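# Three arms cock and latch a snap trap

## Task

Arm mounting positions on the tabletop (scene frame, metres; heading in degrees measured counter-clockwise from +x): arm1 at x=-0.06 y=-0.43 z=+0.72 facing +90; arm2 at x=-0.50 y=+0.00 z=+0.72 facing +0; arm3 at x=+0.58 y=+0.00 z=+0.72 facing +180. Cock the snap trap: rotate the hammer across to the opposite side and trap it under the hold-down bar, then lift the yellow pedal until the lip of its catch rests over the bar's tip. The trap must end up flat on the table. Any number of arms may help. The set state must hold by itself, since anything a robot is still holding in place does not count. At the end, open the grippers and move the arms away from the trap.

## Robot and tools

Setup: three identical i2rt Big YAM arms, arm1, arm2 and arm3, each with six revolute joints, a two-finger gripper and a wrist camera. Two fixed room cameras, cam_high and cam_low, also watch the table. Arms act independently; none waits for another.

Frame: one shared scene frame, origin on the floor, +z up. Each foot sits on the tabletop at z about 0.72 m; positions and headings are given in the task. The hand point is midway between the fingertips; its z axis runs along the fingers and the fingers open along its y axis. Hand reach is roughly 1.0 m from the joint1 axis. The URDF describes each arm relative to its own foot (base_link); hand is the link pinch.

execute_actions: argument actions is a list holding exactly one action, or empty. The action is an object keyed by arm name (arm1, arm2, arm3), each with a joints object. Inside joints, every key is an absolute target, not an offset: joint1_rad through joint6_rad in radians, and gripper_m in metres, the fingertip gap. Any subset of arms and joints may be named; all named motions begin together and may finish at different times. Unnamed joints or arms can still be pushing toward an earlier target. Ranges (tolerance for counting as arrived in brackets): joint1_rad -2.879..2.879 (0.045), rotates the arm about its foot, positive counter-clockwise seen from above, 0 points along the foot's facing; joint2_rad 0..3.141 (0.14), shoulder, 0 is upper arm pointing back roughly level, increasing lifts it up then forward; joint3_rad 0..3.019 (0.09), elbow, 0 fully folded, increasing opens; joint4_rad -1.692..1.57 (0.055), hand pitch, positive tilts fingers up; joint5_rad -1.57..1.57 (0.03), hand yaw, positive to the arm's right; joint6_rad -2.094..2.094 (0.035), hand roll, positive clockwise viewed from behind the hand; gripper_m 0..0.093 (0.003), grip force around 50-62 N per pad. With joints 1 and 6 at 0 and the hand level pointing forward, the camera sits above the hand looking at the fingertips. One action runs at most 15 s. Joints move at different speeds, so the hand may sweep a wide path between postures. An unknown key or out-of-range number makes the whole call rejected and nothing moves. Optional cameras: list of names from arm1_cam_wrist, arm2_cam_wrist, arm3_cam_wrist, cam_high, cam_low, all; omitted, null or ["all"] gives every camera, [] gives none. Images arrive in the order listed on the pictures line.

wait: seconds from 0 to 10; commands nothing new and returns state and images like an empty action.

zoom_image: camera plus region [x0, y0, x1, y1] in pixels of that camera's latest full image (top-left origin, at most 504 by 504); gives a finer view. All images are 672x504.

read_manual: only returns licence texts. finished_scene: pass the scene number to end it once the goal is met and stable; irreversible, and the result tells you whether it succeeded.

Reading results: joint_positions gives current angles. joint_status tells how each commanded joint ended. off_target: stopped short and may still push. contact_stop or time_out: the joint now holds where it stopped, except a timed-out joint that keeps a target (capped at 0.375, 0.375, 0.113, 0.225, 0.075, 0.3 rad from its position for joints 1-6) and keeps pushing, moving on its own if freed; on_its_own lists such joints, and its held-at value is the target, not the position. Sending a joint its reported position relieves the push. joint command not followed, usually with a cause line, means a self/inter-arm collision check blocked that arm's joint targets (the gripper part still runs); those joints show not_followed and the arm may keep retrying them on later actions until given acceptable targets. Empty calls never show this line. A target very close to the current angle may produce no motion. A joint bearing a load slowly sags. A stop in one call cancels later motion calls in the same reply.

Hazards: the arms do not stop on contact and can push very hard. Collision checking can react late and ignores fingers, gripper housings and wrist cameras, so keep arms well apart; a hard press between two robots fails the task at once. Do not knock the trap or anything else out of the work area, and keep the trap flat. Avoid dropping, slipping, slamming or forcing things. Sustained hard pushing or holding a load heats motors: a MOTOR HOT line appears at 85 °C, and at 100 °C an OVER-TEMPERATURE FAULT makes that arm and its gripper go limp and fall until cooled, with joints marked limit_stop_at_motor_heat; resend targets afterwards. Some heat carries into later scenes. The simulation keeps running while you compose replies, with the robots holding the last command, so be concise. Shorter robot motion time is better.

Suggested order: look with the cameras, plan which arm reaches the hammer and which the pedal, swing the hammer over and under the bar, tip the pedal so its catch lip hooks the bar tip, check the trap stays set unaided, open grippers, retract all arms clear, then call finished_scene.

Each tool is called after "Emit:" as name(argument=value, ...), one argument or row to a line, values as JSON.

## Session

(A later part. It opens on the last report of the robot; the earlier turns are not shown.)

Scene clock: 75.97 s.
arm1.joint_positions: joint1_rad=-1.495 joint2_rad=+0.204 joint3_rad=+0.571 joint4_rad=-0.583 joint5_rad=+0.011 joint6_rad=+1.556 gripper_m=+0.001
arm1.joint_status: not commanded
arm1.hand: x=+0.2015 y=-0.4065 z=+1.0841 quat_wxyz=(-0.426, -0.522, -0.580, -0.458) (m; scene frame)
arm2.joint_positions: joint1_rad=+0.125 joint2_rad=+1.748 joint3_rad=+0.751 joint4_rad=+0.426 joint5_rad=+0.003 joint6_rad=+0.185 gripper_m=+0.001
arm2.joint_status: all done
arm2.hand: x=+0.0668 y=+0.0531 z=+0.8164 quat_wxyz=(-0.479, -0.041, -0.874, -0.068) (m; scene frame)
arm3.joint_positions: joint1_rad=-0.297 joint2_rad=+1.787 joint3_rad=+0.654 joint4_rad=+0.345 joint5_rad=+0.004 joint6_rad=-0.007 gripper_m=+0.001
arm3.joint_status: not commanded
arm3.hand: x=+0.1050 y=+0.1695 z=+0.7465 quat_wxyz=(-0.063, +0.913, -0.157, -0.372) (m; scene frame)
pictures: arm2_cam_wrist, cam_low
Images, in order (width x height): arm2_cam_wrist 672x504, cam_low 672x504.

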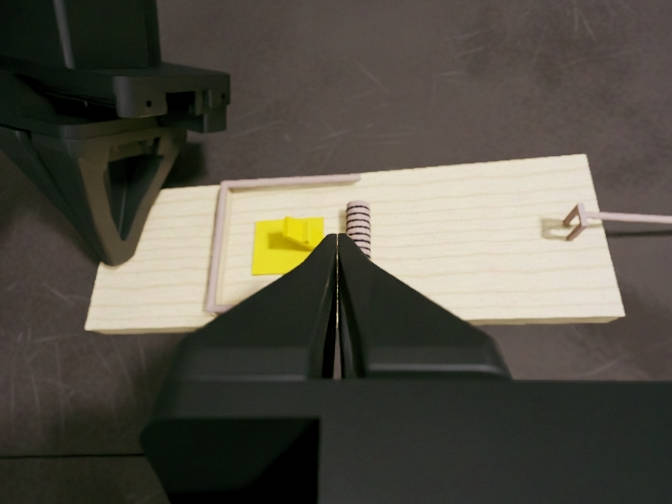

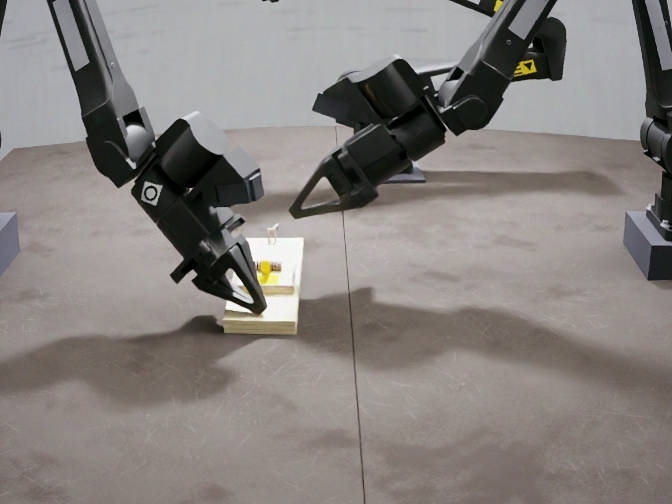

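Emit:
execute_actions(
  actions=[
    {"arm2":{"joints":{"joint1_rad":0.3,"joint2_rad":1.86,"joint3_rad":0.92,"joint4_rad":0.33,"joint5_rad":0.2,"joint6_rad":0.1,"gripper_m":0.024}}},
  ],
  cameras=["arm2_cam_wrist","cam_low","cam_high"],
)

Scene clock: 77.40 s.
arm1.joint_positions: joint1_rad=-1.495 joint2_rad=+0.204 joint3_rad=+0.571 joint4_rad=-0.583 joint5_rad=+0.011 joint6_rad=+1.556 gripper_m=+0.001
arm1.joint_status: not commanded
arm1.hand: x=+0.2015 y=-0.4065 z=+1.0841 quat_wxyz=(-0.426, -0.522, -0.580, -0.458) (m; scene frame)
arm2.joint_positions: joint1_rad=+0.310 joint2_rad=+1.871 joint3_rad=+0.885 joint4_rad=+0.339 joint5_rad=+0.197 joint6_rad=+0.116 gripper_m=+0.024
arm2.joint_status: all done
arm2.hand: x=+0.0891 y=+0.1341 z=+0.7870 quat_wxyz=(-0.457, +0.028, -0.889, -0.003) (m; scene frame)
arm3.joint_positions: joint1_rad=-0.297 joint2_rad=+1.787 joint3_rad=+0.654 joint4_rad=+0.345 joint5_rad=+0.004 joint6_rad=-0.007 gripper_m=+0.001
arm3.joint_status: not commanded
arm3.hand: x=+0.1050 y=+0.1695 z=+0.7465 quat_wxyz=(-0.063, +0.913, -0.157, -0.372) (m; scene frame)
pictures: arm2_cam_wrist, cam_high, cam_low
Images, in order (width x height): arm2_cam_wrist 672x504, cam_high 672x504, cam_low 672x504.

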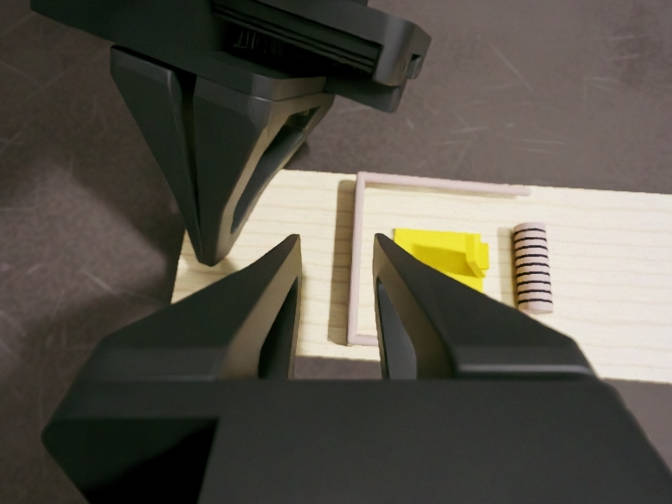

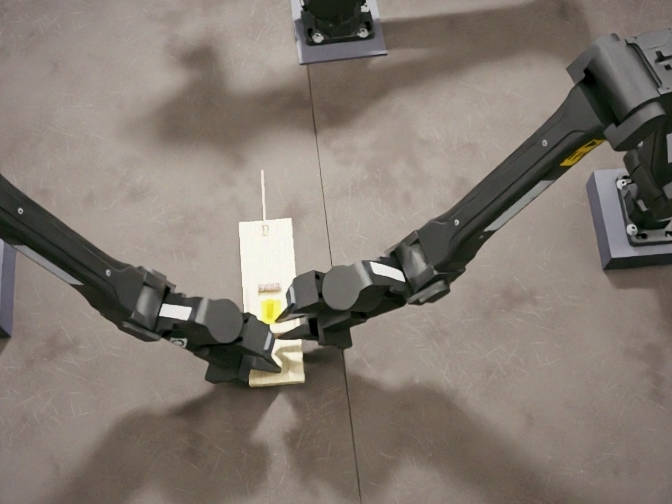

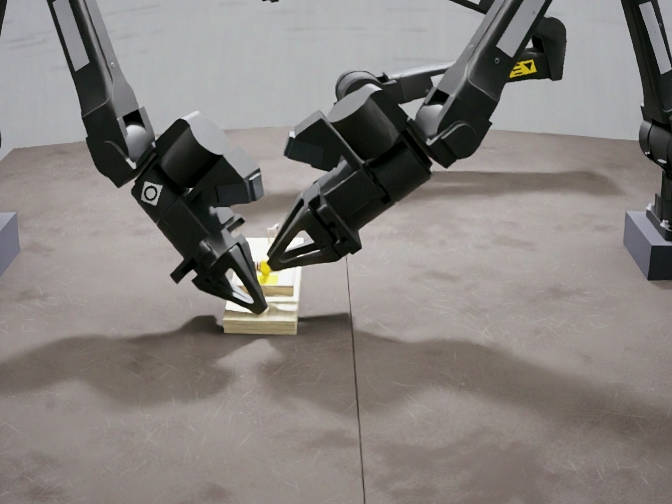

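Emit:
execute_actions(
  actions=[
    {"arm2":{"joints":{"joint1_rad":0.292,"joint2_rad":1.955,"joint3_rad":0.93}}},
  ],
  cameras=["arm2_cam_wrist"],
)

Emit:
execute_actions(
  actions=[
    {"arm2":{"joints":{"gripper_m":0}}},
  ],
  cameras=["arm2_cam_wrist"],
)

Emit:
execute_actions(
  actions=[
    {"arm2":{"joints":{"joint1_rad":0.28,"joint2_rad":1.88}}},
  ],
  cameras=["arm2_cam_wrist"],
)

Scene clock: 78.70 s.
arm1.joint_positions: joint1_rad=-1.495 joint2_rad=+0.204 joint3_rad=+0.571 joint4_rad=-0.583 joint5_rad=+0.011 joint6_rad=+1.556 gripper_m=+0.001
arm1.joint_status: not commanded
arm1.hand: x=+0.2015 y=-0.4065 z=+1.0841 quat_wxyz=(-0.426, -0.522, -0.580, -0.458) (m; scene frame)
arm2.joint_positions: joint1_rad=+0.302 joint2_rad=+1.945 joint3_rad=+0.909 joint4_rad=+0.343 joint5_rad=+0.202 joint6_rad=+0.112 gripper_m=+0.024
arm2.joint_status: all done
arm2.hand: x=+0.0920 y=+0.1292 z=+0.7544 quat_wxyz=(-0.437, +0.028, -0.899, +0.007) (m; scene frame)
arm3.joint_positions: joint1_rad=-0.297 joint2_rad=+1.787 joint3_rad=+0.654 joint4_rad=+0.345 joint5_rad=+0.004 joint6_rad=-0.007 gripper_m=+0.001
arm3.joint_status: not commanded
arm3.hand: x=+0.1050 y=+0.1695 z=+0.7465 quat_wxyz=(-0.063, +0.913, -0.157, -0.372) (m; scene frame)
pictures: arm2_cam_wrist
Images, in order (width x height): arm2_cam_wrist 672x504.

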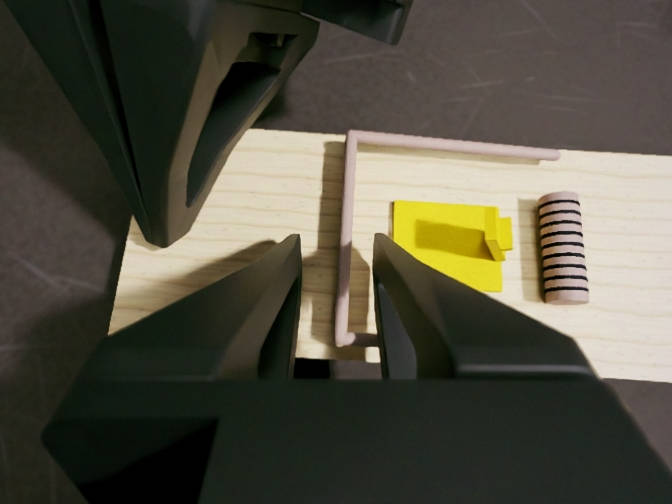

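Scene clock: 79.23 s.
arm1.joint_positions: joint1_rad=-1.495 joint2_rad=+0.204 joint3_rad=+0.571 joint4_rad=-0.583 joint5_rad=+0.011 joint6_rad=+1.556 gripper_m=+0.001
arm1.joint_status: not commanded
arm1.hand: x=+0.2015 y=-0.4065 z=+1.0841 quat_wxyz=(-0.426, -0.522, -0.580, -0.458) (m; scene frame)
arm2.joint_positions: joint1_rad=+0.299 joint2_rad=+1.945 joint3_rad=+0.909 joint4_rad=+0.343 joint5_rad=+0.205 joint6_rad=+0.112 gripper_m=+0.003
arm2.joint_status: all done
arm2.hand: x=+0.0927 y=+0.1267 z=+0.7546 quat_wxyz=(-0.438, +0.026, -0.899, +0.009) (m; scene frame)
arm3.joint_positions: joint1_rad=-0.297 joint2_rad=+1.790 joint3_rad=+0.656 joint4_rad=+0.346 joint5_rad=+0.003 joint6_rad=-0.007 gripper_m=+0.001
arm3.joint_status: not commanded
arm3.hand: x=+0.1038 y=+0.1697 z=+0.7465 quat_wxyz=(-0.063, +0.912, -0.156, -0.373) (m; scene frame)
pictures: arm2_cam_wrist
Images, in order (width x height): arm2_cam_wrist 672x504.

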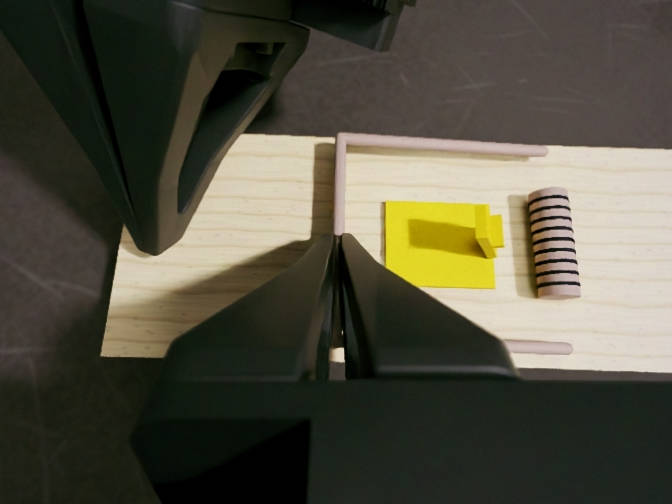

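Scene clock: 79.87 s.
arm1.joint_positions: joint1_rad=-1.495 joint2_rad=+0.204 joint3_rad=+0.571 joint4_rad=-0.583 joint5_rad=+0.011 joint6_rad=+1.556 gripper_m=+0.001
arm1.joint_status: not commanded
arm1.hand: x=+0.2015 y=-0.4065 z=+1.0841 quat_wxyz=(-0.426, -0.522, -0.580, -0.458) (m; scene frame)
arm2.joint_positions: joint1_rad=+0.296 joint2_rad=+1.937 joint3_rad=+0.909 joint4_rad=+0.328 joint5_rad=+0.198 joint6_rad=+0.112 gripper_m=+0.003
arm2.joint_status: all done
arm2.hand: x=+0.0919 y=+0.1255 z=+0.7563 quat_wxyz=(-0.434, +0.027, -0.901, +0.007) (m; scene frame)
arm3.joint_positions: joint1_rad=-0.295 joint2_rad=+1.792 joint3_rad=+0.660 joint4_rad=+0.347 joint5_rad=+0.001 joint6_rad=-0.007 gripper_m=+0.001
arm3.joint_status: not commanded
arm3.hand: x=+0.1017 y=+0.1688 z=+0.7468 quat_wxyz=(-0.062, +0.912, -0.155, -0.374) (m; scene frame)
pictures: arm2_cam_wrist
Images, in order (width x height): arm2_cam_wrist 672x504.

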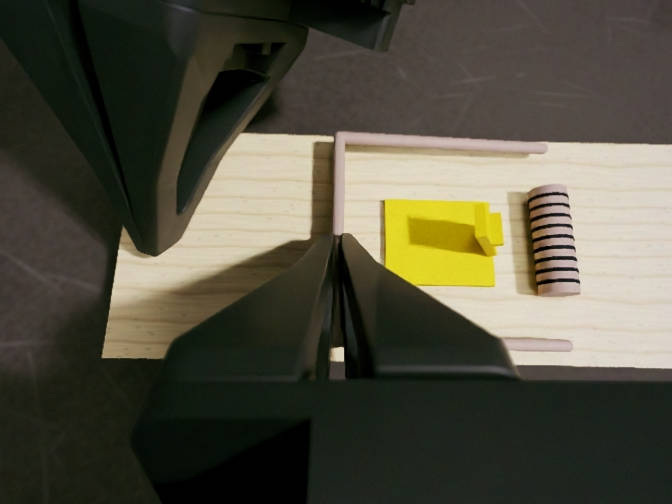

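Emit:
execute_actions(
  actions=[
    {"arm2":{"joints":{"joint1_rad":0.27,"joint2_rad":1.79,"joint4_rad":0.36}}},
  ],
  cameras=["arm2_cam_wrist","cam_low"],
)

Scene clock: 80.77 s.
arm1.joint_positions: joint1_rad=-1.495 joint2_rad=+0.204 joint3_rad=+0.571 joint4_rad=-0.583 joint5_rad=+0.011 joint6_rad=+1.556 gripper_m=+0.001
arm1.joint_status: not commanded
arm1.hand: x=+0.2015 y=-0.4065 z=+1.0841 quat_wxyz=(-0.426, -0.522, -0.580, -0.458) (m; scene frame)
arm2.joint_positions: joint1_rad=+0.292 joint2_rad=+1.860 joint3_rad=+0.886 joint4_rad=+0.328 joint5_rad=+0.185 joint6_rad=+0.112 gripper_m=+0.003
arm2.joint_status: all done
arm2.hand: x=+0.0910 y=+0.1251 z=+0.7911 quat_wxyz=(-0.456, +0.025, -0.890, -0.003) (m; scene frame)
arm3.joint_positions: joint1_rad=-0.292 joint2_rad=+1.792 joint3_rad=+0.661 joint4_rad=+0.356 joint5_rad=-0.001 joint6_rad=-0.006 gripper_m=+0.001
arm3.joint_status: not commanded
arm3.hand: x=+0.0995 y=+0.1678 z=+0.7485 quat_wxyz=(-0.061, +0.911, -0.153, -0.379) (m; scene frame)
pictures: arm2_cam_wrist, cam_low
Images, in order (width x height): arm2_cam_wrist 672x504, cam_low 672x504.

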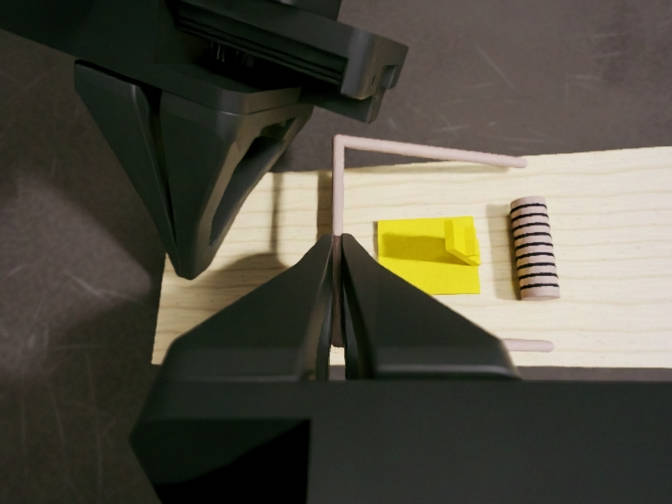

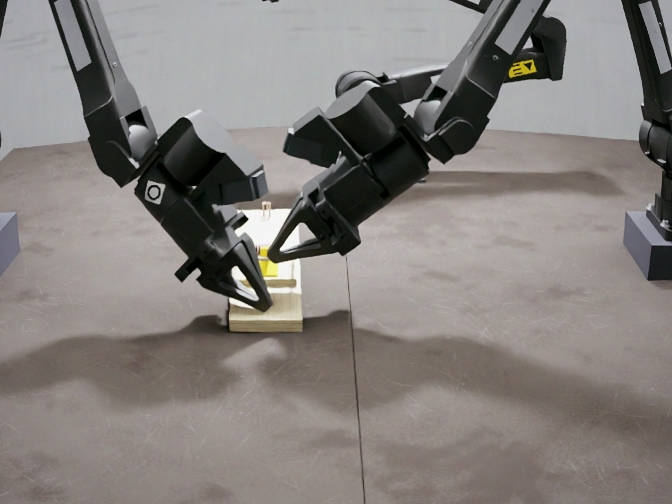

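Emit:
execute_actions(
  actions=[
    {"arm2":{"joints":{"joint2_rad":1.88}},"arm1":{"joints":{"joint1_rad":-0.367,"joint2_rad":1.15,"joint3_rad":0.47,"joint4_rad":0.0}}},
  ],
  cameras=["arm1_cam_wrist","cam_high"],
)

Scene clock: 82.60 s.
arm1.joint_positions: joint1_rad=-0.370 joint2_rad=+1.149 joint3_rad=+0.474 joint4_rad=-0.028 joint5_rad=+0.011 joint6_rad=+1.556 gripper_m=+0.001
arm1.joint_status: all done
arm1.hand: x=+0.0829 y=-0.0409 z=+0.8326 quat_wxyz=(-0.079, -0.152, -0.895, -0.412) (m; scene frame)
arm2.joint_positions: joint1_rad=+0.286 joint2_rad=+1.921 joint3_rad=+0.886 joint4_rad=+0.328 joint5_rad=+0.194 joint6_rad=+0.112 gripper_m=+0.003
arm2.joint_status: all done
arm2.hand: x=+0.0843 y=+0.1185 z=+0.7565 quat_wxyz=(-0.431, +0.024, -0.902, +0.008) (m; scene frame)
arm3.joint_positions: joint1_rad=-0.287 joint2_rad=+1.797 joint3_rad=+0.663 joint4_rad=+0.356 joint5_rad=-0.007 joint6_rad=-0.005 gripper_m=+0.001
arm3.joint_status: not commanded
arm3.hand: x=+0.0979 y=+0.1647 z=+0.7468 quat_wxyz=(-0.057, +0.912, -0.150, -0.378) (m; scene frame)
pictures: arm1_cam_wrist, cam_high
Images, in order (width x height): arm1_cam_wrist 672x504, cam_high 672x504.

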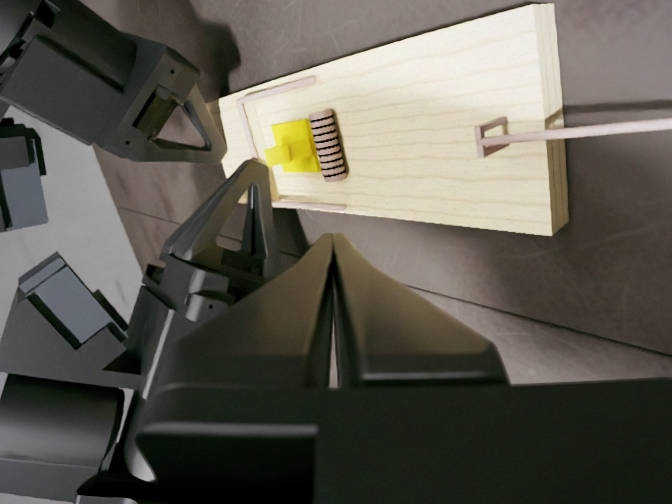

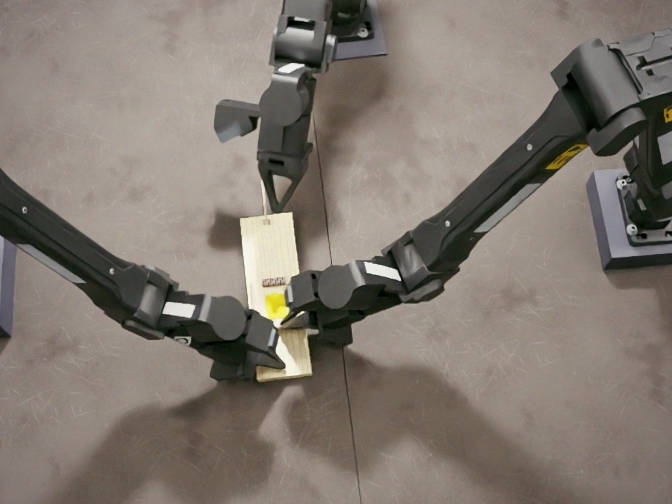

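Emit:
execute_actions(
  actions=[
    {"arm1":{"joints":{"joint2_rad":1.45}}},
  ],
  cameras=["cam_high"],
)

Emit:
execute_actions(
  actions=[
    {"arm2":{"joints":{"joint1_rad":0.25,"joint2_rad":1.77,"joint3_rad":0.9}}},
  ],
  cameras=["cam_low"],
)

Emit:
execute_actions(
  actions=[
    {"arm2":{"joints":{"joint1_rad":0.13,"joint2_rad":1.76,"joint5_rad":0.12}}},
  ],
  cameras=["arm2_cam_wrist","cam_low","cam_high"],
)

Scene clock: 83.83 s.
arm1.joint_positions: joint1_rad=-0.370 joint2_rad=+1.372 joint3_rad=+0.481 joint4_rad=+0.005 joint5_rad=+0.012 joint6_rad=+1.557 gripper_m=+0.001
arm1.joint_status: all done
arm1.hand: x=+0.0810 y=-0.0459 z=+0.7543 quat_wxyz=(-0.064, -0.158, -0.929, -0.329) (m; scene frame)
arm2.joint_positions: joint1_rad=+0.287 joint2_rad=+1.921 joint3_rad=+0.886 joint4_rad=+0.329 joint5_rad=+0.185 joint6_rad=+0.112 gripper_m=+0.003
arm2.joint_status: not commanded
arm2.hand: x=+0.0842 y=+0.1203 z=+0.7564 quat_wxyz=(-0.430, +0.026, -0.902, +0.004) (m; scene frame)
arm3.joint_positions: joint1_rad=-0.287 joint2_rad=+1.798 joint3_rad=+0.664 joint4_rad=+0.356 joint5_rad=-0.002 joint6_rad=-0.005 gripper_m=+0.001
arm3.joint_status: not commanded
arm3.hand: x=+0.0980 y=+0.1655 z=+0.7467 quat_wxyz=(-0.059, +0.911, -0.151, -0.378) (m; scene frame)
pictures: cam_high
Images, in order (width x height): cam_high 672x504.

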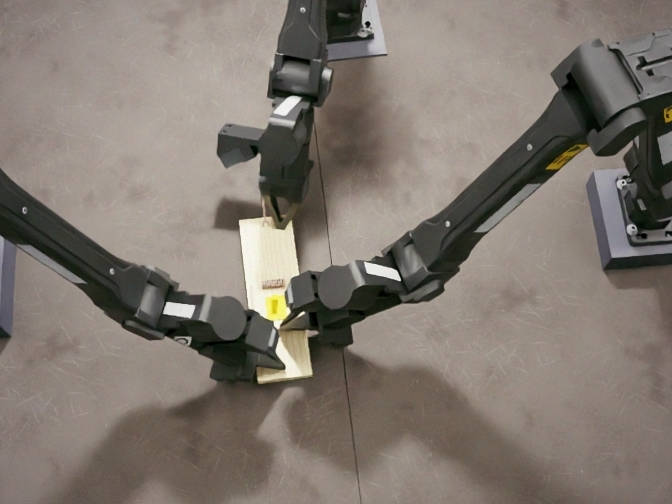

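Scene clock: 84.63 s.
arm1.joint_positions: joint1_rad=-0.370 joint2_rad=+1.374 joint3_rad=+0.481 joint4_rad=+0.010 joint5_rad=+0.012 joint6_rad=+1.557 gripper_m=+0.001
arm1.joint_status: not commanded
arm1.hand: x=+0.0813 y=-0.0453 z=+0.7542 quat_wxyz=(-0.065, -0.158, -0.928, -0.330) (m; scene frame)
arm2.joint_positions: joint1_rad=+0.271 joint2_rad=+1.843 joint3_rad=+0.864 joint4_rad=+0.329 joint5_rad=+0.185 joint6_rad=+0.112 gripper_m=+0.003
arm2.joint_status: all done
arm2.hand: x=+0.0856 y=+0.1110 z=+0.7921 quat_wxyz=(-0.454, +0.016, -0.891, +0.001) (m; scene frame)
arm3.joint_positions: joint1_rad=-0.287 joint2_rad=+1.798 joint3_rad=+0.664 joint4_rad=+0.356 joint5_rad=+0.001 joint6_rad=-0.005 gripper_m=+0.001
arm3.joint_status: not commanded
arm3.hand: x=+0.0983 y=+0.1663 z=+0.7467 quat_wxyz=(-0.061, +0.911, -0.152, -0.378) (m; scene frame)
pictures: cam_low
Images, in order (width x height): cam_low 672x504.

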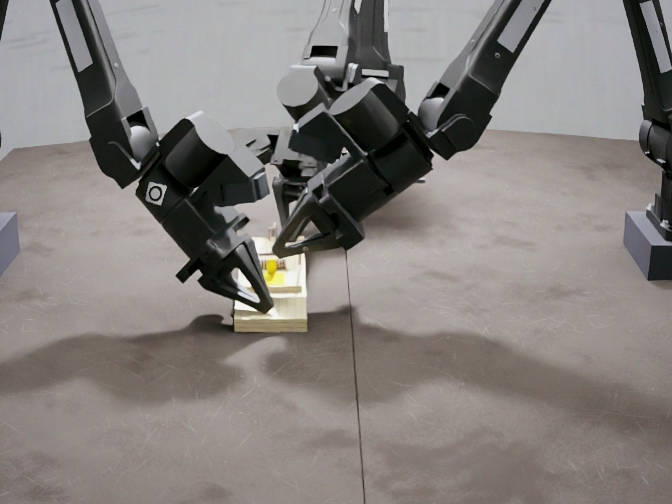

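Scene clock: 86.50 s.
arm1.joint_positions: joint1_rad=-0.370 joint2_rad=+1.374 joint3_rad=+0.481 joint4_rad=+0.010 joint5_rad=+0.018 joint6_rad=+1.557 gripper_m=+0.001
arm1.joint_status: not commanded
arm1.hand: x=+0.0822 y=-0.0455 z=+0.7543 quat_wxyz=(-0.067, -0.159, -0.928, -0.330) (m; scene frame)
arm2.joint_positions: joint1_rad=+0.222 joint2_rad=+1.815 joint3_rad=+0.854 joint4_rad=+0.329 joint5_rad=+0.074 joint6_rad=+0.112 gripper_m=+0.003
arm2.joint_status: joint1_rad time_out (moved -0.050 of -0.141); joint5_rad time_out (moved -0.110 of -0.065); the others done
arm2.on_its_own: joint1_rad reads +0.222 and still pushes toward +0.130 since a time_out; joint5_rad reads +0.074 and still pushes toward +0.120 since a time_out
arm2.hand: x=+0.0872 y=+0.1003 z=+0.8025 quat_wxyz=(-0.456, +0.017, -0.889, -0.038) (m; scene frame)
arm3.joint_positions: joint1_rad=-0.287 joint2_rad=+1.798 joint3_rad=+0.664 joint4_rad=+0.356 joint5_rad=+0.001 joint6_rad=-0.005 gripper_m=+0.001
arm3.joint_status: not commanded
arm3.hand: x=+0.0983 y=+0.1663 z=+0.7467 quat_wxyz=(-0.061, +0.911, -0.152, -0.378) (m; scene frame)
pictures: arm2_cam_wrist, cam_high, cam_low
Images, in order (width x height): arm2_cam_wrist 672x504, cam_high 672x504, cam_low 672x504.

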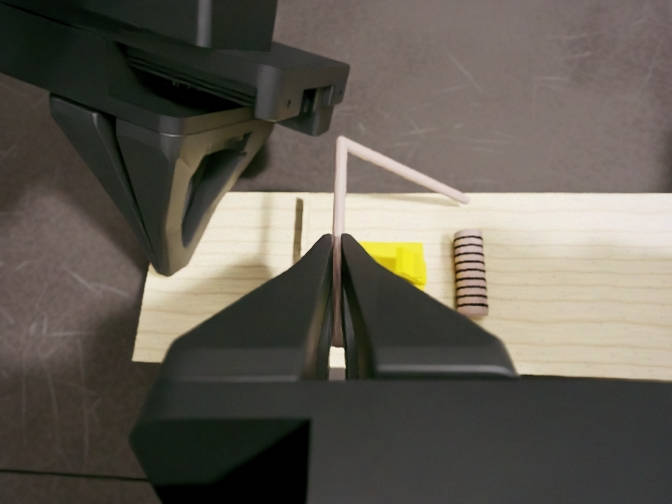

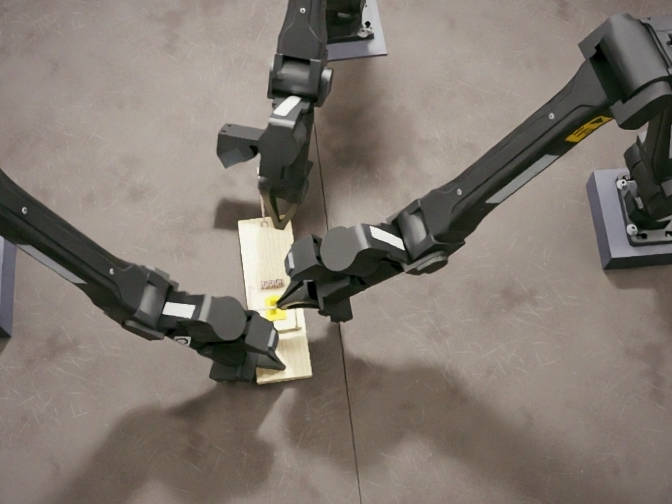

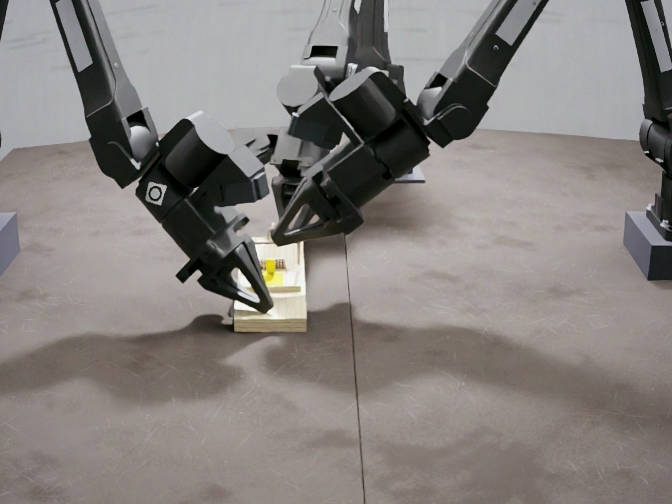

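Emit:
execute_actions(
  actions=[
    {"arm2":{"joints":{"joint1_rad":0.11,"joint2_rad":1.7,"joint4_rad":0.38,"joint5_rad":0.1}}},
  ],
  cameras=["arm2_cam_wrist","cam_high"],
)

Scene clock: 88.53 s.
arm1.joint_positions: joint1_rad=-0.370 joint2_rad=+1.374 joint3_rad=+0.481 joint4_rad=+0.010 joint5_rad=+0.018 joint6_rad=+1.557 gripper_m=+0.001
arm1.joint_status: not commanded
arm1.hand: x=+0.0823 y=-0.0456 z=+0.7543 quat_wxyz=(-0.067, -0.159, -0.928, -0.330) (m; scene frame)
arm2.joint_positions: joint1_rad=+0.178 joint2_rad=+1.770 joint3_rad=+0.839 joint4_rad=+0.329 joint5_rad=+0.060 joint6_rad=+0.112 gripper_m=+0.003
arm2.joint_status: joint1_rad time_out (moved -0.043 of -0.112); joint5_rad time_out (moved -0.015 of +0.026); the others done
arm2.on_its_own: joint1_rad reads +0.178 and still pushes toward +0.110 since a time_out; joint5_rad reads +0.060 and still pushes toward +0.100 since a time_out
arm2.hand: x=+0.0883 y=+0.0770 z=+0.8220 quat_wxyz=(-0.469, +0.001, -0.882, -0.037) (m; scene frame)
arm3.joint_positions: joint1_rad=-0.287 joint2_rad=+1.798 joint3_rad=+0.664 joint4_rad=+0.356 joint5_rad=+0.001 joint6_rad=-0.005 gripper_m=+0.001
arm3.joint_status: not commanded
arm3.hand: x=+0.0983 y=+0.1663 z=+0.7467 quat_wxyz=(-0.061, +0.911, -0.152, -0.378) (m; scene frame)
pictures: arm2_cam_wrist, cam_high
Images, in order (width x height): arm2_cam_wrist 672x504, cam_high 672x504.

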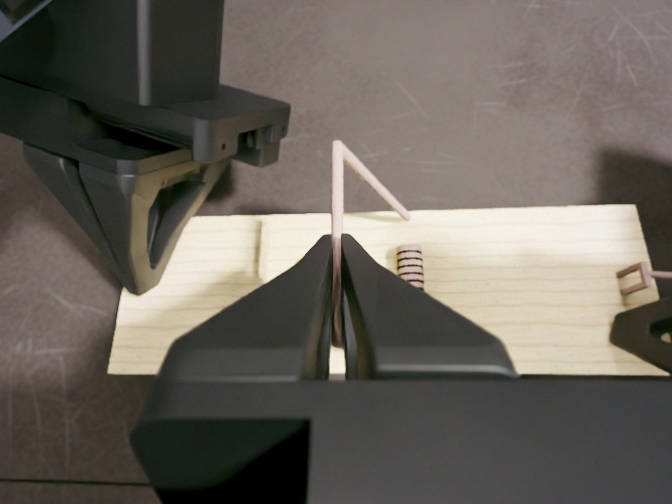

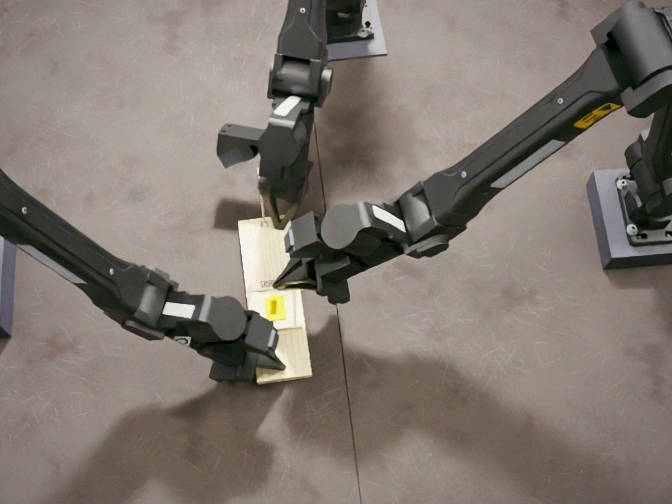

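Go past the top, then remove arm1.

Emit:
execute_actions(
  actions=[
    {"arm2":{"joints":{"joint1_rad":0.05,"joint2_rad":1.76,"joint5_rad":0.06}}},
  ],
  cameras=["cam_high"],
)

Scene clock: 90.57 s.
arm1.joint_positions: joint1_rad=-0.374 joint2_rad=+1.374 joint3_rad=+0.481 joint4_rad=+0.010 joint5_rad=+0.022 joint6_rad=+1.557 gripper_m=+0.001
arm1.joint_status: not commanded
arm1.hand: x=+0.0844 y=-0.0464 z=+0.7543 quat_wxyz=(-0.070, -0.161, -0.928, -0.330) (m; scene frame)
arm2.joint_positions: joint1_rad=+0.154 joint2_rad=+1.771 joint3_rad=+0.839 joint4_rad=+0.329 joint5_rad=+0.003 joint6_rad=+0.112 gripper_m=+0.003
arm2.joint_status: joint1_rad time_out (moved -0.024 of -0.128); joint5_rad time_out (moved -0.056 of +0.000); the others done
arm2.on_its_own: joint1_rad reads +0.154 and still pushes toward +0.050 since a time_out; joint5_rad reads +0.003 and still pushes toward +0.060 since a time_out
arm2.hand: x=+0.0890 y=+0.0724 z=+0.8211 quat_wxyz=(-0.466, +0.004, -0.883, -0.056) (m; scene frame)
arm3.joint_positions: joint1_rad=-0.287 joint2_rad=+1.798 joint3_rad=+0.664 joint4_rad=+0.356 joint5_rad=+0.000 joint6_rad=-0.005 gripper_m=+0.001
arm3.joint_status: not commanded
arm3.hand: x=+0.0982 y=+0.1660 z=+0.7467 quat_wxyz=(-0.060, +0.911, -0.152, -0.378) (m; scene frame)
pictures: cam_high
Images, in order (width x height): cam_high 672x504.

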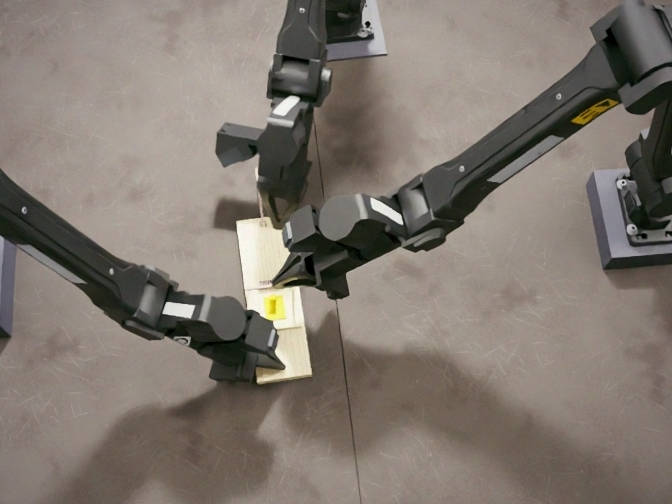

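Emit:
execute_actions(
  actions=[
    {"arm1":{"joints":{"joint2_rad":0.5}},"arm2":{"joints":{"joint1_rad":0.0,"joint2_rad":1.77,"joint5_rad":0.2}}},
  ],
  cameras=["cam_high"],
)

Emit:
execute_actions(
  actions=[
    {"arm2":{"joints":{"joint1_rad":-0.04,"joint2_rad":1.88,"joint5_rad":0.15}}},
  ],
  cameras=["cam_high","cam_low"],
)

Scene clock: 92.30 s.
arm1.joint_positions: joint1_rad=-0.375 joint2_rad=+0.502 joint3_rad=+0.428 joint4_rad=-0.020 joint5_rad=+0.014 joint6_rad=+1.562 gripper_m=+0.001
arm1.joint_status: all done
arm1.hand: x=+0.0635 y=-0.1040 z=+1.0476 quat_wxyz=(-0.125, -0.132, -0.728, -0.661) (m; scene frame)
arm2.joint_positions: joint1_rad=-0.004 joint2_rad=+1.778 joint3_rad=+0.877 joint4_rad=+0.371 joint5_rad=+0.200 joint6_rad=+0.104 gripper_m=+0.002
arm2.joint_status: all done
arm2.hand: x=+0.1106 y=-0.0556 z=+0.8443 quat_wxyz=(-0.502, -0.111, -0.855, +0.066) (m; scene frame)
arm3.joint_positions: joint1_rad=-0.285 joint2_rad=+1.823 joint3_rad=+0.662 joint4_rad=+0.344 joint5_rad=-0.003 joint6_rad=-0.005 gripper_m=+0.001
arm3.joint_status: not commanded
arm3.hand: x=+0.1047 y=+0.1619 z=+0.7320 quat_wxyz=(-0.055, +0.919, -0.152, -0.360) (m; scene frame)
pictures: cam_high
Images, in order (width x height): cam_high 672x504.

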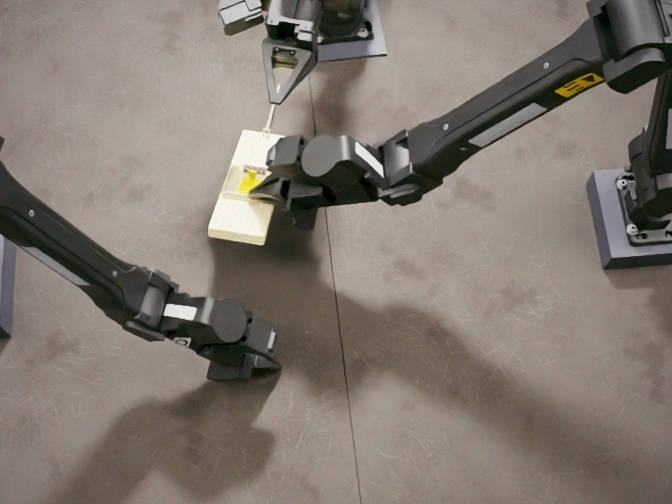

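Scene clock: 93.23 s.
arm1.joint_positions: joint1_rad=-0.375 joint2_rad=+0.502 joint3_rad=+0.428 joint4_rad=-0.020 joint5_rad=+0.014 joint6_rad=+1.562 gripper_m=+0.001
arm1.joint_status: not commanded
arm1.hand: x=+0.0635 y=-0.1040 z=+1.0476 quat_wxyz=(-0.125, -0.132, -0.728, -0.661) (m; scene frame)
arm2.joint_positions: joint1_rad=-0.033 joint2_rad=+1.905 joint3_rad=+0.877 joint4_rad=+0.371 joint5_rad=+0.151 joint6_rad=+0.104 gripper_m=+0.002
arm2.joint_status: all done
arm2.hand: x=+0.0981 y=-0.0641 z=+0.7687 quat_wxyz=(-0.446, -0.110, -0.887, +0.056) (m; scene frame)
arm3.joint_positions: joint1_rad=-0.285 joint2_rad=+1.823 joint3_rad=+0.662 joint4_rad=+0.344 joint5_rad=-0.003 joint6_rad=-0.005 gripper_m=+0.001
arm3.joint_status: not commanded
arm3.hand: x=+0.1047 y=+0.1619 z=+0.7320 quat_wxyz=(-0.055, +0.919, -0.152, -0.360) (m; scene frame)
pictures: cam_high, cam_low
Images, in order (width x height): cam_high 672x504, cam_low 672x504.

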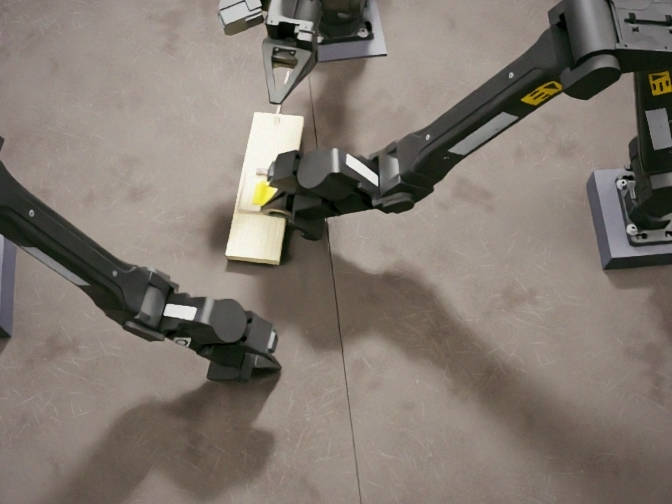

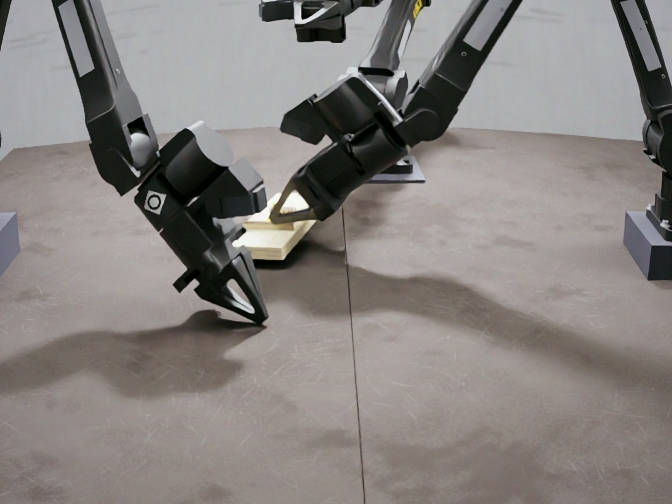

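Emit:
execute_actions(
  actions=[
    {"arm3":{"joints":{"joint2_rad":1.4}},"arm2":{"joints":{"joint1_rad":0.27,"joint2_rad":1.85,"joint3_rad":0.74,"joint4_rad":0.45,"joint5_rad":0.12}}},
  ],
  cameras=["cam_high","cam_low"],
)

Scene clock: 95.00 s.
arm1.joint_positions: joint1_rad=-0.375 joint2_rad=+0.502 joint3_rad=+0.428 joint4_rad=-0.020 joint5_rad=+0.014 joint6_rad=+1.562 gripper_m=+0.001
arm1.joint_status: not commanded
arm1.hand: x=+0.0635 y=-0.1040 z=+1.0476 quat_wxyz=(-0.125, -0.132, -0.728, -0.661) (m; scene frame)
arm2.joint_positions: joint1_rad=+0.286 joint2_rad=+1.859 joint3_rad=+0.744 joint4_rad=+0.439 joint5_rad=+0.120 joint6_rad=+0.104 gripper_m=+0.002
arm2.joint_status: all done
arm2.hand: x=+0.0410 y=+0.1197 z=+0.7572 quat_wxyz=(-0.439, +0.041, -0.897, -0.026) (m; scene frame)
arm3.joint_positions: joint1_rad=-0.285 joint2_rad=+1.389 joint3_rad=+0.648 joint4_rad=+0.326 joint5_rad=-0.003 joint6_rad=-0.005 gripper_m=+0.001
arm3.joint_status: all done
arm3.hand: x=+0.0806 y=+0.1721 z=+0.9392 quat_wxyz=(-0.085, +0.828, -0.137, -0.536) (m; scene frame)
pictures: cam_high, cam_low
Images, in order (width x height): cam_high 672x504, cam_low 672x504.

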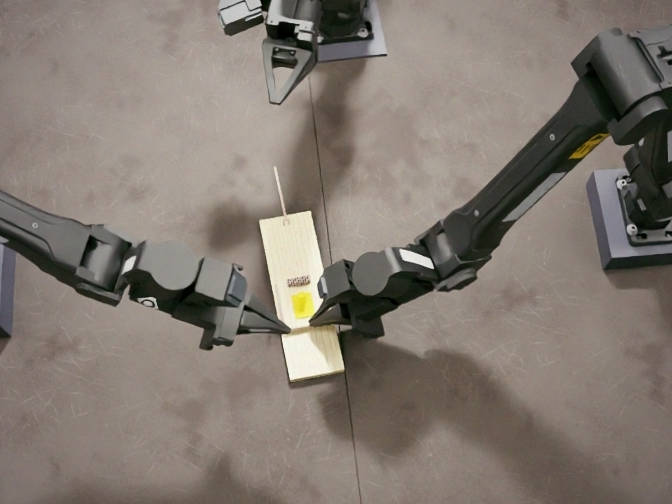

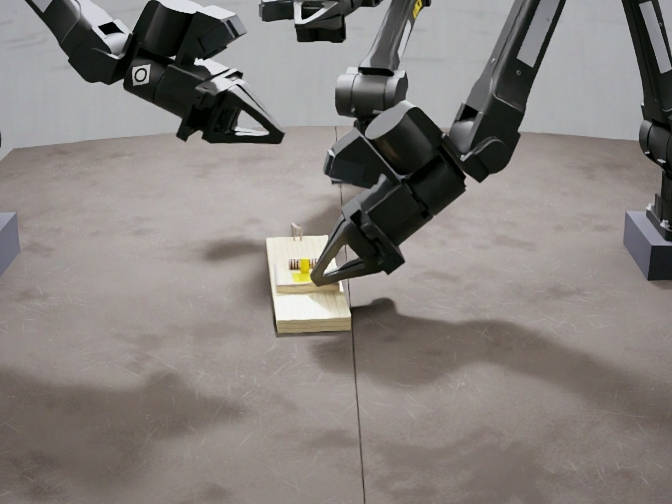

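Emit:
execute_actions(
  actions=[
    {"arm3":{"joints":{"joint1_rad":0.15,"joint3_rad":0.62}},"arm1":{"joints":{"joint1_rad":-0.32,"joint2_rad":1.2,"joint3_rad":0.32,"joint4_rad":0.07}}},
  ],
  cameras=[],
)

Emit:
execute_actions(
  actions=[
    {"arm3":{"joints":{"joint2_rad":1.87}},"arm1":{"joints":{"joint2_rad":1.32}}},
  ],
  cameras=["cam_high","arm3_cam_wrist"],
)

Scene clock: 96.83 s.
arm1.joint_positions: joint1_rad=-0.325 joint2_rad=+1.198 joint3_rad=+0.324 joint4_rad=+0.051 joint5_rad=+0.014 joint6_rad=+1.562 gripper_m=+0.001
arm1.joint_status: all done
arm1.hand: x=+0.0491 y=-0.0876 z=+0.7614 quat_wxyz=(-0.061, -0.138, -0.921, -0.360) (m; scene frame)
arm2.joint_positions: joint1_rad=+0.286 joint2_rad=+1.859 joint3_rad=+0.744 joint4_rad=+0.439 joint5_rad=+0.120 joint6_rad=+0.104 gripper_m=+0.002
arm2.joint_status: not commanded
arm2.hand: x=+0.0410 y=+0.1197 z=+0.7572 quat_wxyz=(-0.439, +0.041, -0.897, -0.026) (m; scene frame)
arm3.joint_positions: joint1_rad=+0.154 joint2_rad=+1.389 joint3_rad=+0.625 joint4_rad=+0.326 joint5_rad=+0.000 joint6_rad=-0.005 gripper_m=+0.001
arm3.joint_status: all done
arm3.hand: x=+0.0636 y=-0.0549 z=+0.9303 quat_wxyz=(+0.033, +0.843, +0.045, -0.534) (m; scene frame)
pictures: none
No camera images: the call's "cameras" was empty. Leave "cameras" out to get every camera's image.

Scene clock: 97.90 s.
arm1.joint_positions: joint1_rad=-0.325 joint2_rad=+1.278 joint3_rad=+0.326 joint4_rad=+0.070 joint5_rad=+0.013 joint6_rad=+1.562 gripper_m=+0.001
arm1.joint_status: all done
arm1.hand: x=+0.0478 y=-0.0912 z=+0.7385 quat_wxyz=(-0.057, -0.140, -0.931, -0.333) (m; scene frame)
arm2.joint_positions: joint1_rad=+0.286 joint2_rad=+1.859 joint3_rad=+0.744 joint4_rad=+0.439 joint5_rad=+0.119 joint6_rad=+0.104 gripper_m=+0.002
arm2.joint_status: not commanded
arm2.hand: x=+0.0410 y=+0.1199 z=+0.7573 quat_wxyz=(-0.439, +0.041, -0.897, -0.027) (m; scene frame)
arm3.joint_positions: joint1_rad=+0.154 joint2_rad=+1.782 joint3_rad=+0.633 joint4_rad=+0.353 joint5_rad=-0.001 joint6_rad=-0.005 gripper_m=+0.001
arm3.joint_status: all done
arm3.hand: x=+0.0871 y=-0.0545 z=+0.7458 quat_wxyz=(+0.025, +0.925, +0.051, -0.375) (m; scene frame)
pictures: arm3_cam_wrist, cam_high
Images, in order (width x height): arm3_cam_wrist 672x504, cam_high 672x504.

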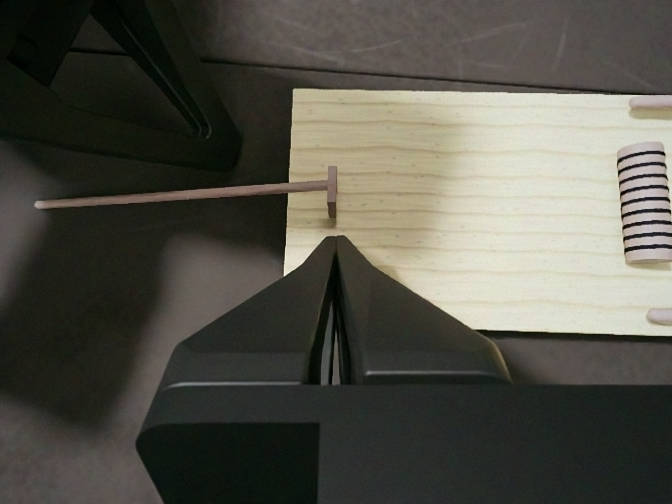

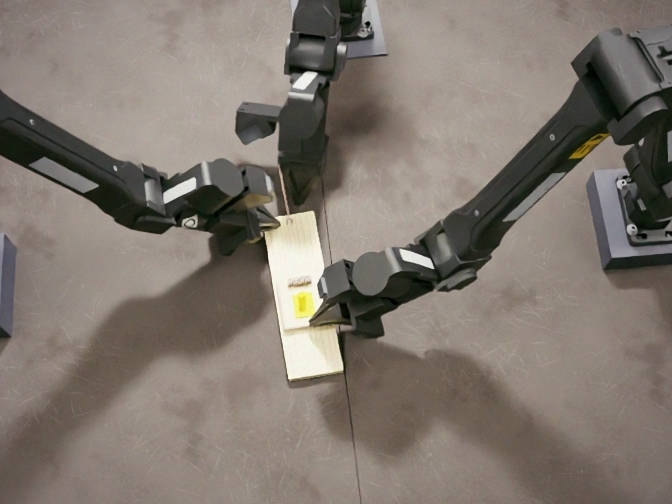

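Emit:
execute_actions(
  actions=[
    {"arm1":{"joints":{"joint3_rad":0.39,"joint2_rad":1.36}},"arm2":{"joints":{"joint1_rad":0.24,"joint2_rad":1.7,"joint3_rad":0.76,"joint4_rad":0.48}}},
  ],
  cameras=["cam_high"],
)

Emit:
execute_actions(
  actions=[
    {"arm2":{"joints":{"joint1_rad":0.12,"joint2_rad":1.63,"joint5_rad":0.15}}},
  ],
  cameras=["cam_high","cam_low"],
)

Scene clock: 99.13 s.
arm1.joint_positions: joint1_rad=-0.321 joint2_rad=+1.325 joint3_rad=+0.369 joint4_rad=+0.072 joint5_rad=+0.009 joint6_rad=+1.562 gripper_m=+0.001
arm1.joint_status: all done
arm1.hand: x=+0.0506 y=-0.0750 z=+0.7390 quat_wxyz=(-0.054, -0.137, -0.932, -0.332) (m; scene frame)
arm2.joint_positions: joint1_rad=+0.253 joint2_rad=+1.728 joint3_rad=+0.728 joint4_rad=+0.442 joint5_rad=+0.119 joint6_rad=+0.107 gripper_m=+0.002
arm2.joint_status: all done
arm2.hand: x=+0.0525 y=+0.1037 z=+0.8219 quat_wxyz=(-0.491, +0.021, -0.870, -0.031) (m; scene frame)
arm3.joint_positions: joint1_rad=+0.161 joint2_rad=+1.778 joint3_rad=+0.633 joint4_rad=+0.362 joint5_rad=-0.010 joint6_rad=-0.005 gripper_m=+0.001
arm3.joint_status: not commanded
arm3.hand: x=+0.0853 y=-0.0597 z=+0.7496 quat_wxyz=(+0.031, +0.922, +0.056, -0.382) (m; scene frame)
pictures: cam_high
Images, in order (width x height): cam_high 672x504.

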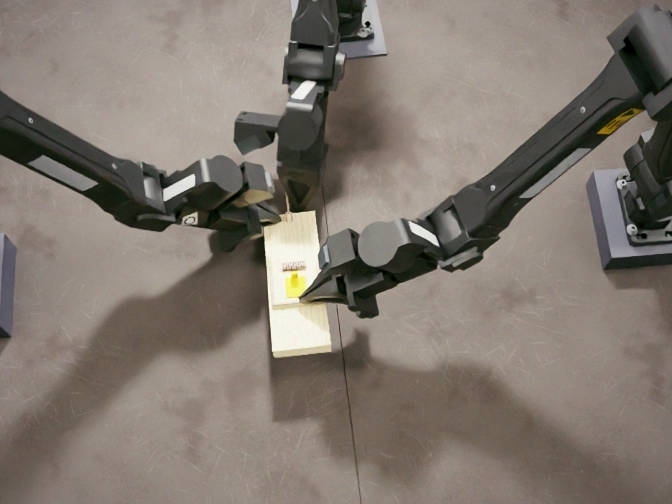

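Scene clock: 100.07 s.
arm1.joint_positions: joint1_rad=-0.320 joint2_rad=+1.325 joint3_rad=+0.369 joint4_rad=+0.072 joint5_rad=+0.008 joint6_rad=+1.562 gripper_m=+0.001
arm1.joint_status: not commanded
arm1.hand: x=+0.0503 y=-0.0749 z=+0.7390 quat_wxyz=(-0.053, -0.137, -0.932, -0.332) (m; scene frame)
arm2.joint_positions: joint1_rad=+0.109 joint2_rad=+1.631 joint3_rad=+0.729 joint4_rad=+0.463 joint5_rad=+0.151 joint6_rad=+0.107 gripper_m=+0.001
arm2.joint_status: all done
arm2.hand: x=+0.0693 y=+0.0184 z=+0.8799 quat_wxyz=(-0.542, -0.054, -0.838, +0.011) (m; scene frame)
arm3.joint_positions: joint1_rad=+0.158 joint2_rad=+1.789 joint3_rad=+0.637 joint4_rad=+0.365 joint5_rad=-0.002 joint6_rad=-0.005 gripper_m=+0.001
arm3.joint_status: not commanded
arm3.hand: x=+0.0844 y=-0.0569 z=+0.7458 quat_wxyz=(+0.027, +0.923, +0.053, -0.380) (m; scene frame)
pictures: cam_high, cam_low
Images, in order (width x height): cam_high 672x504, cam_low 672x504.

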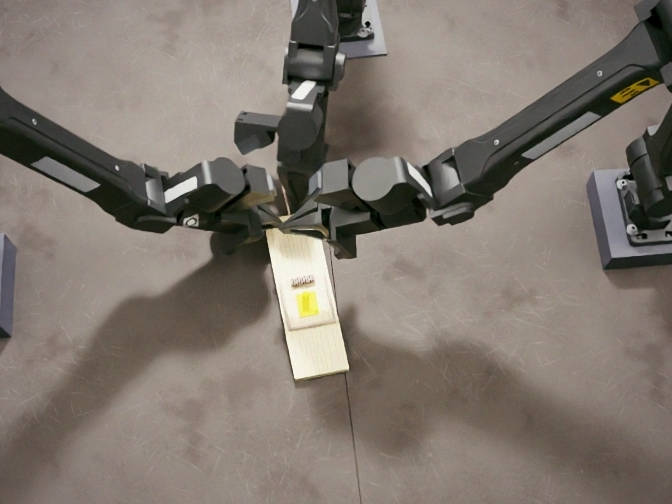

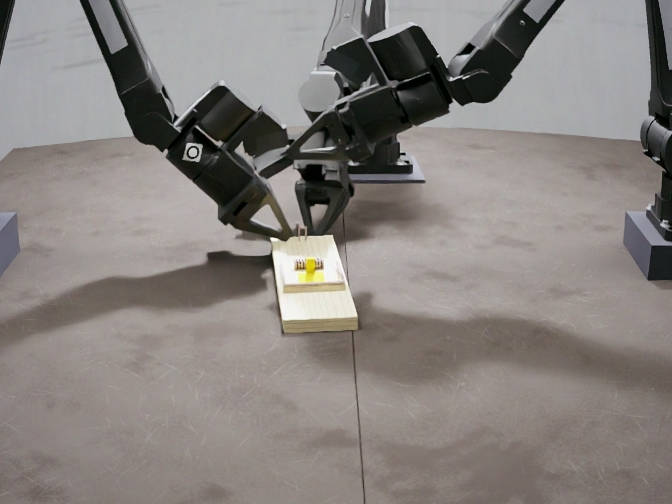

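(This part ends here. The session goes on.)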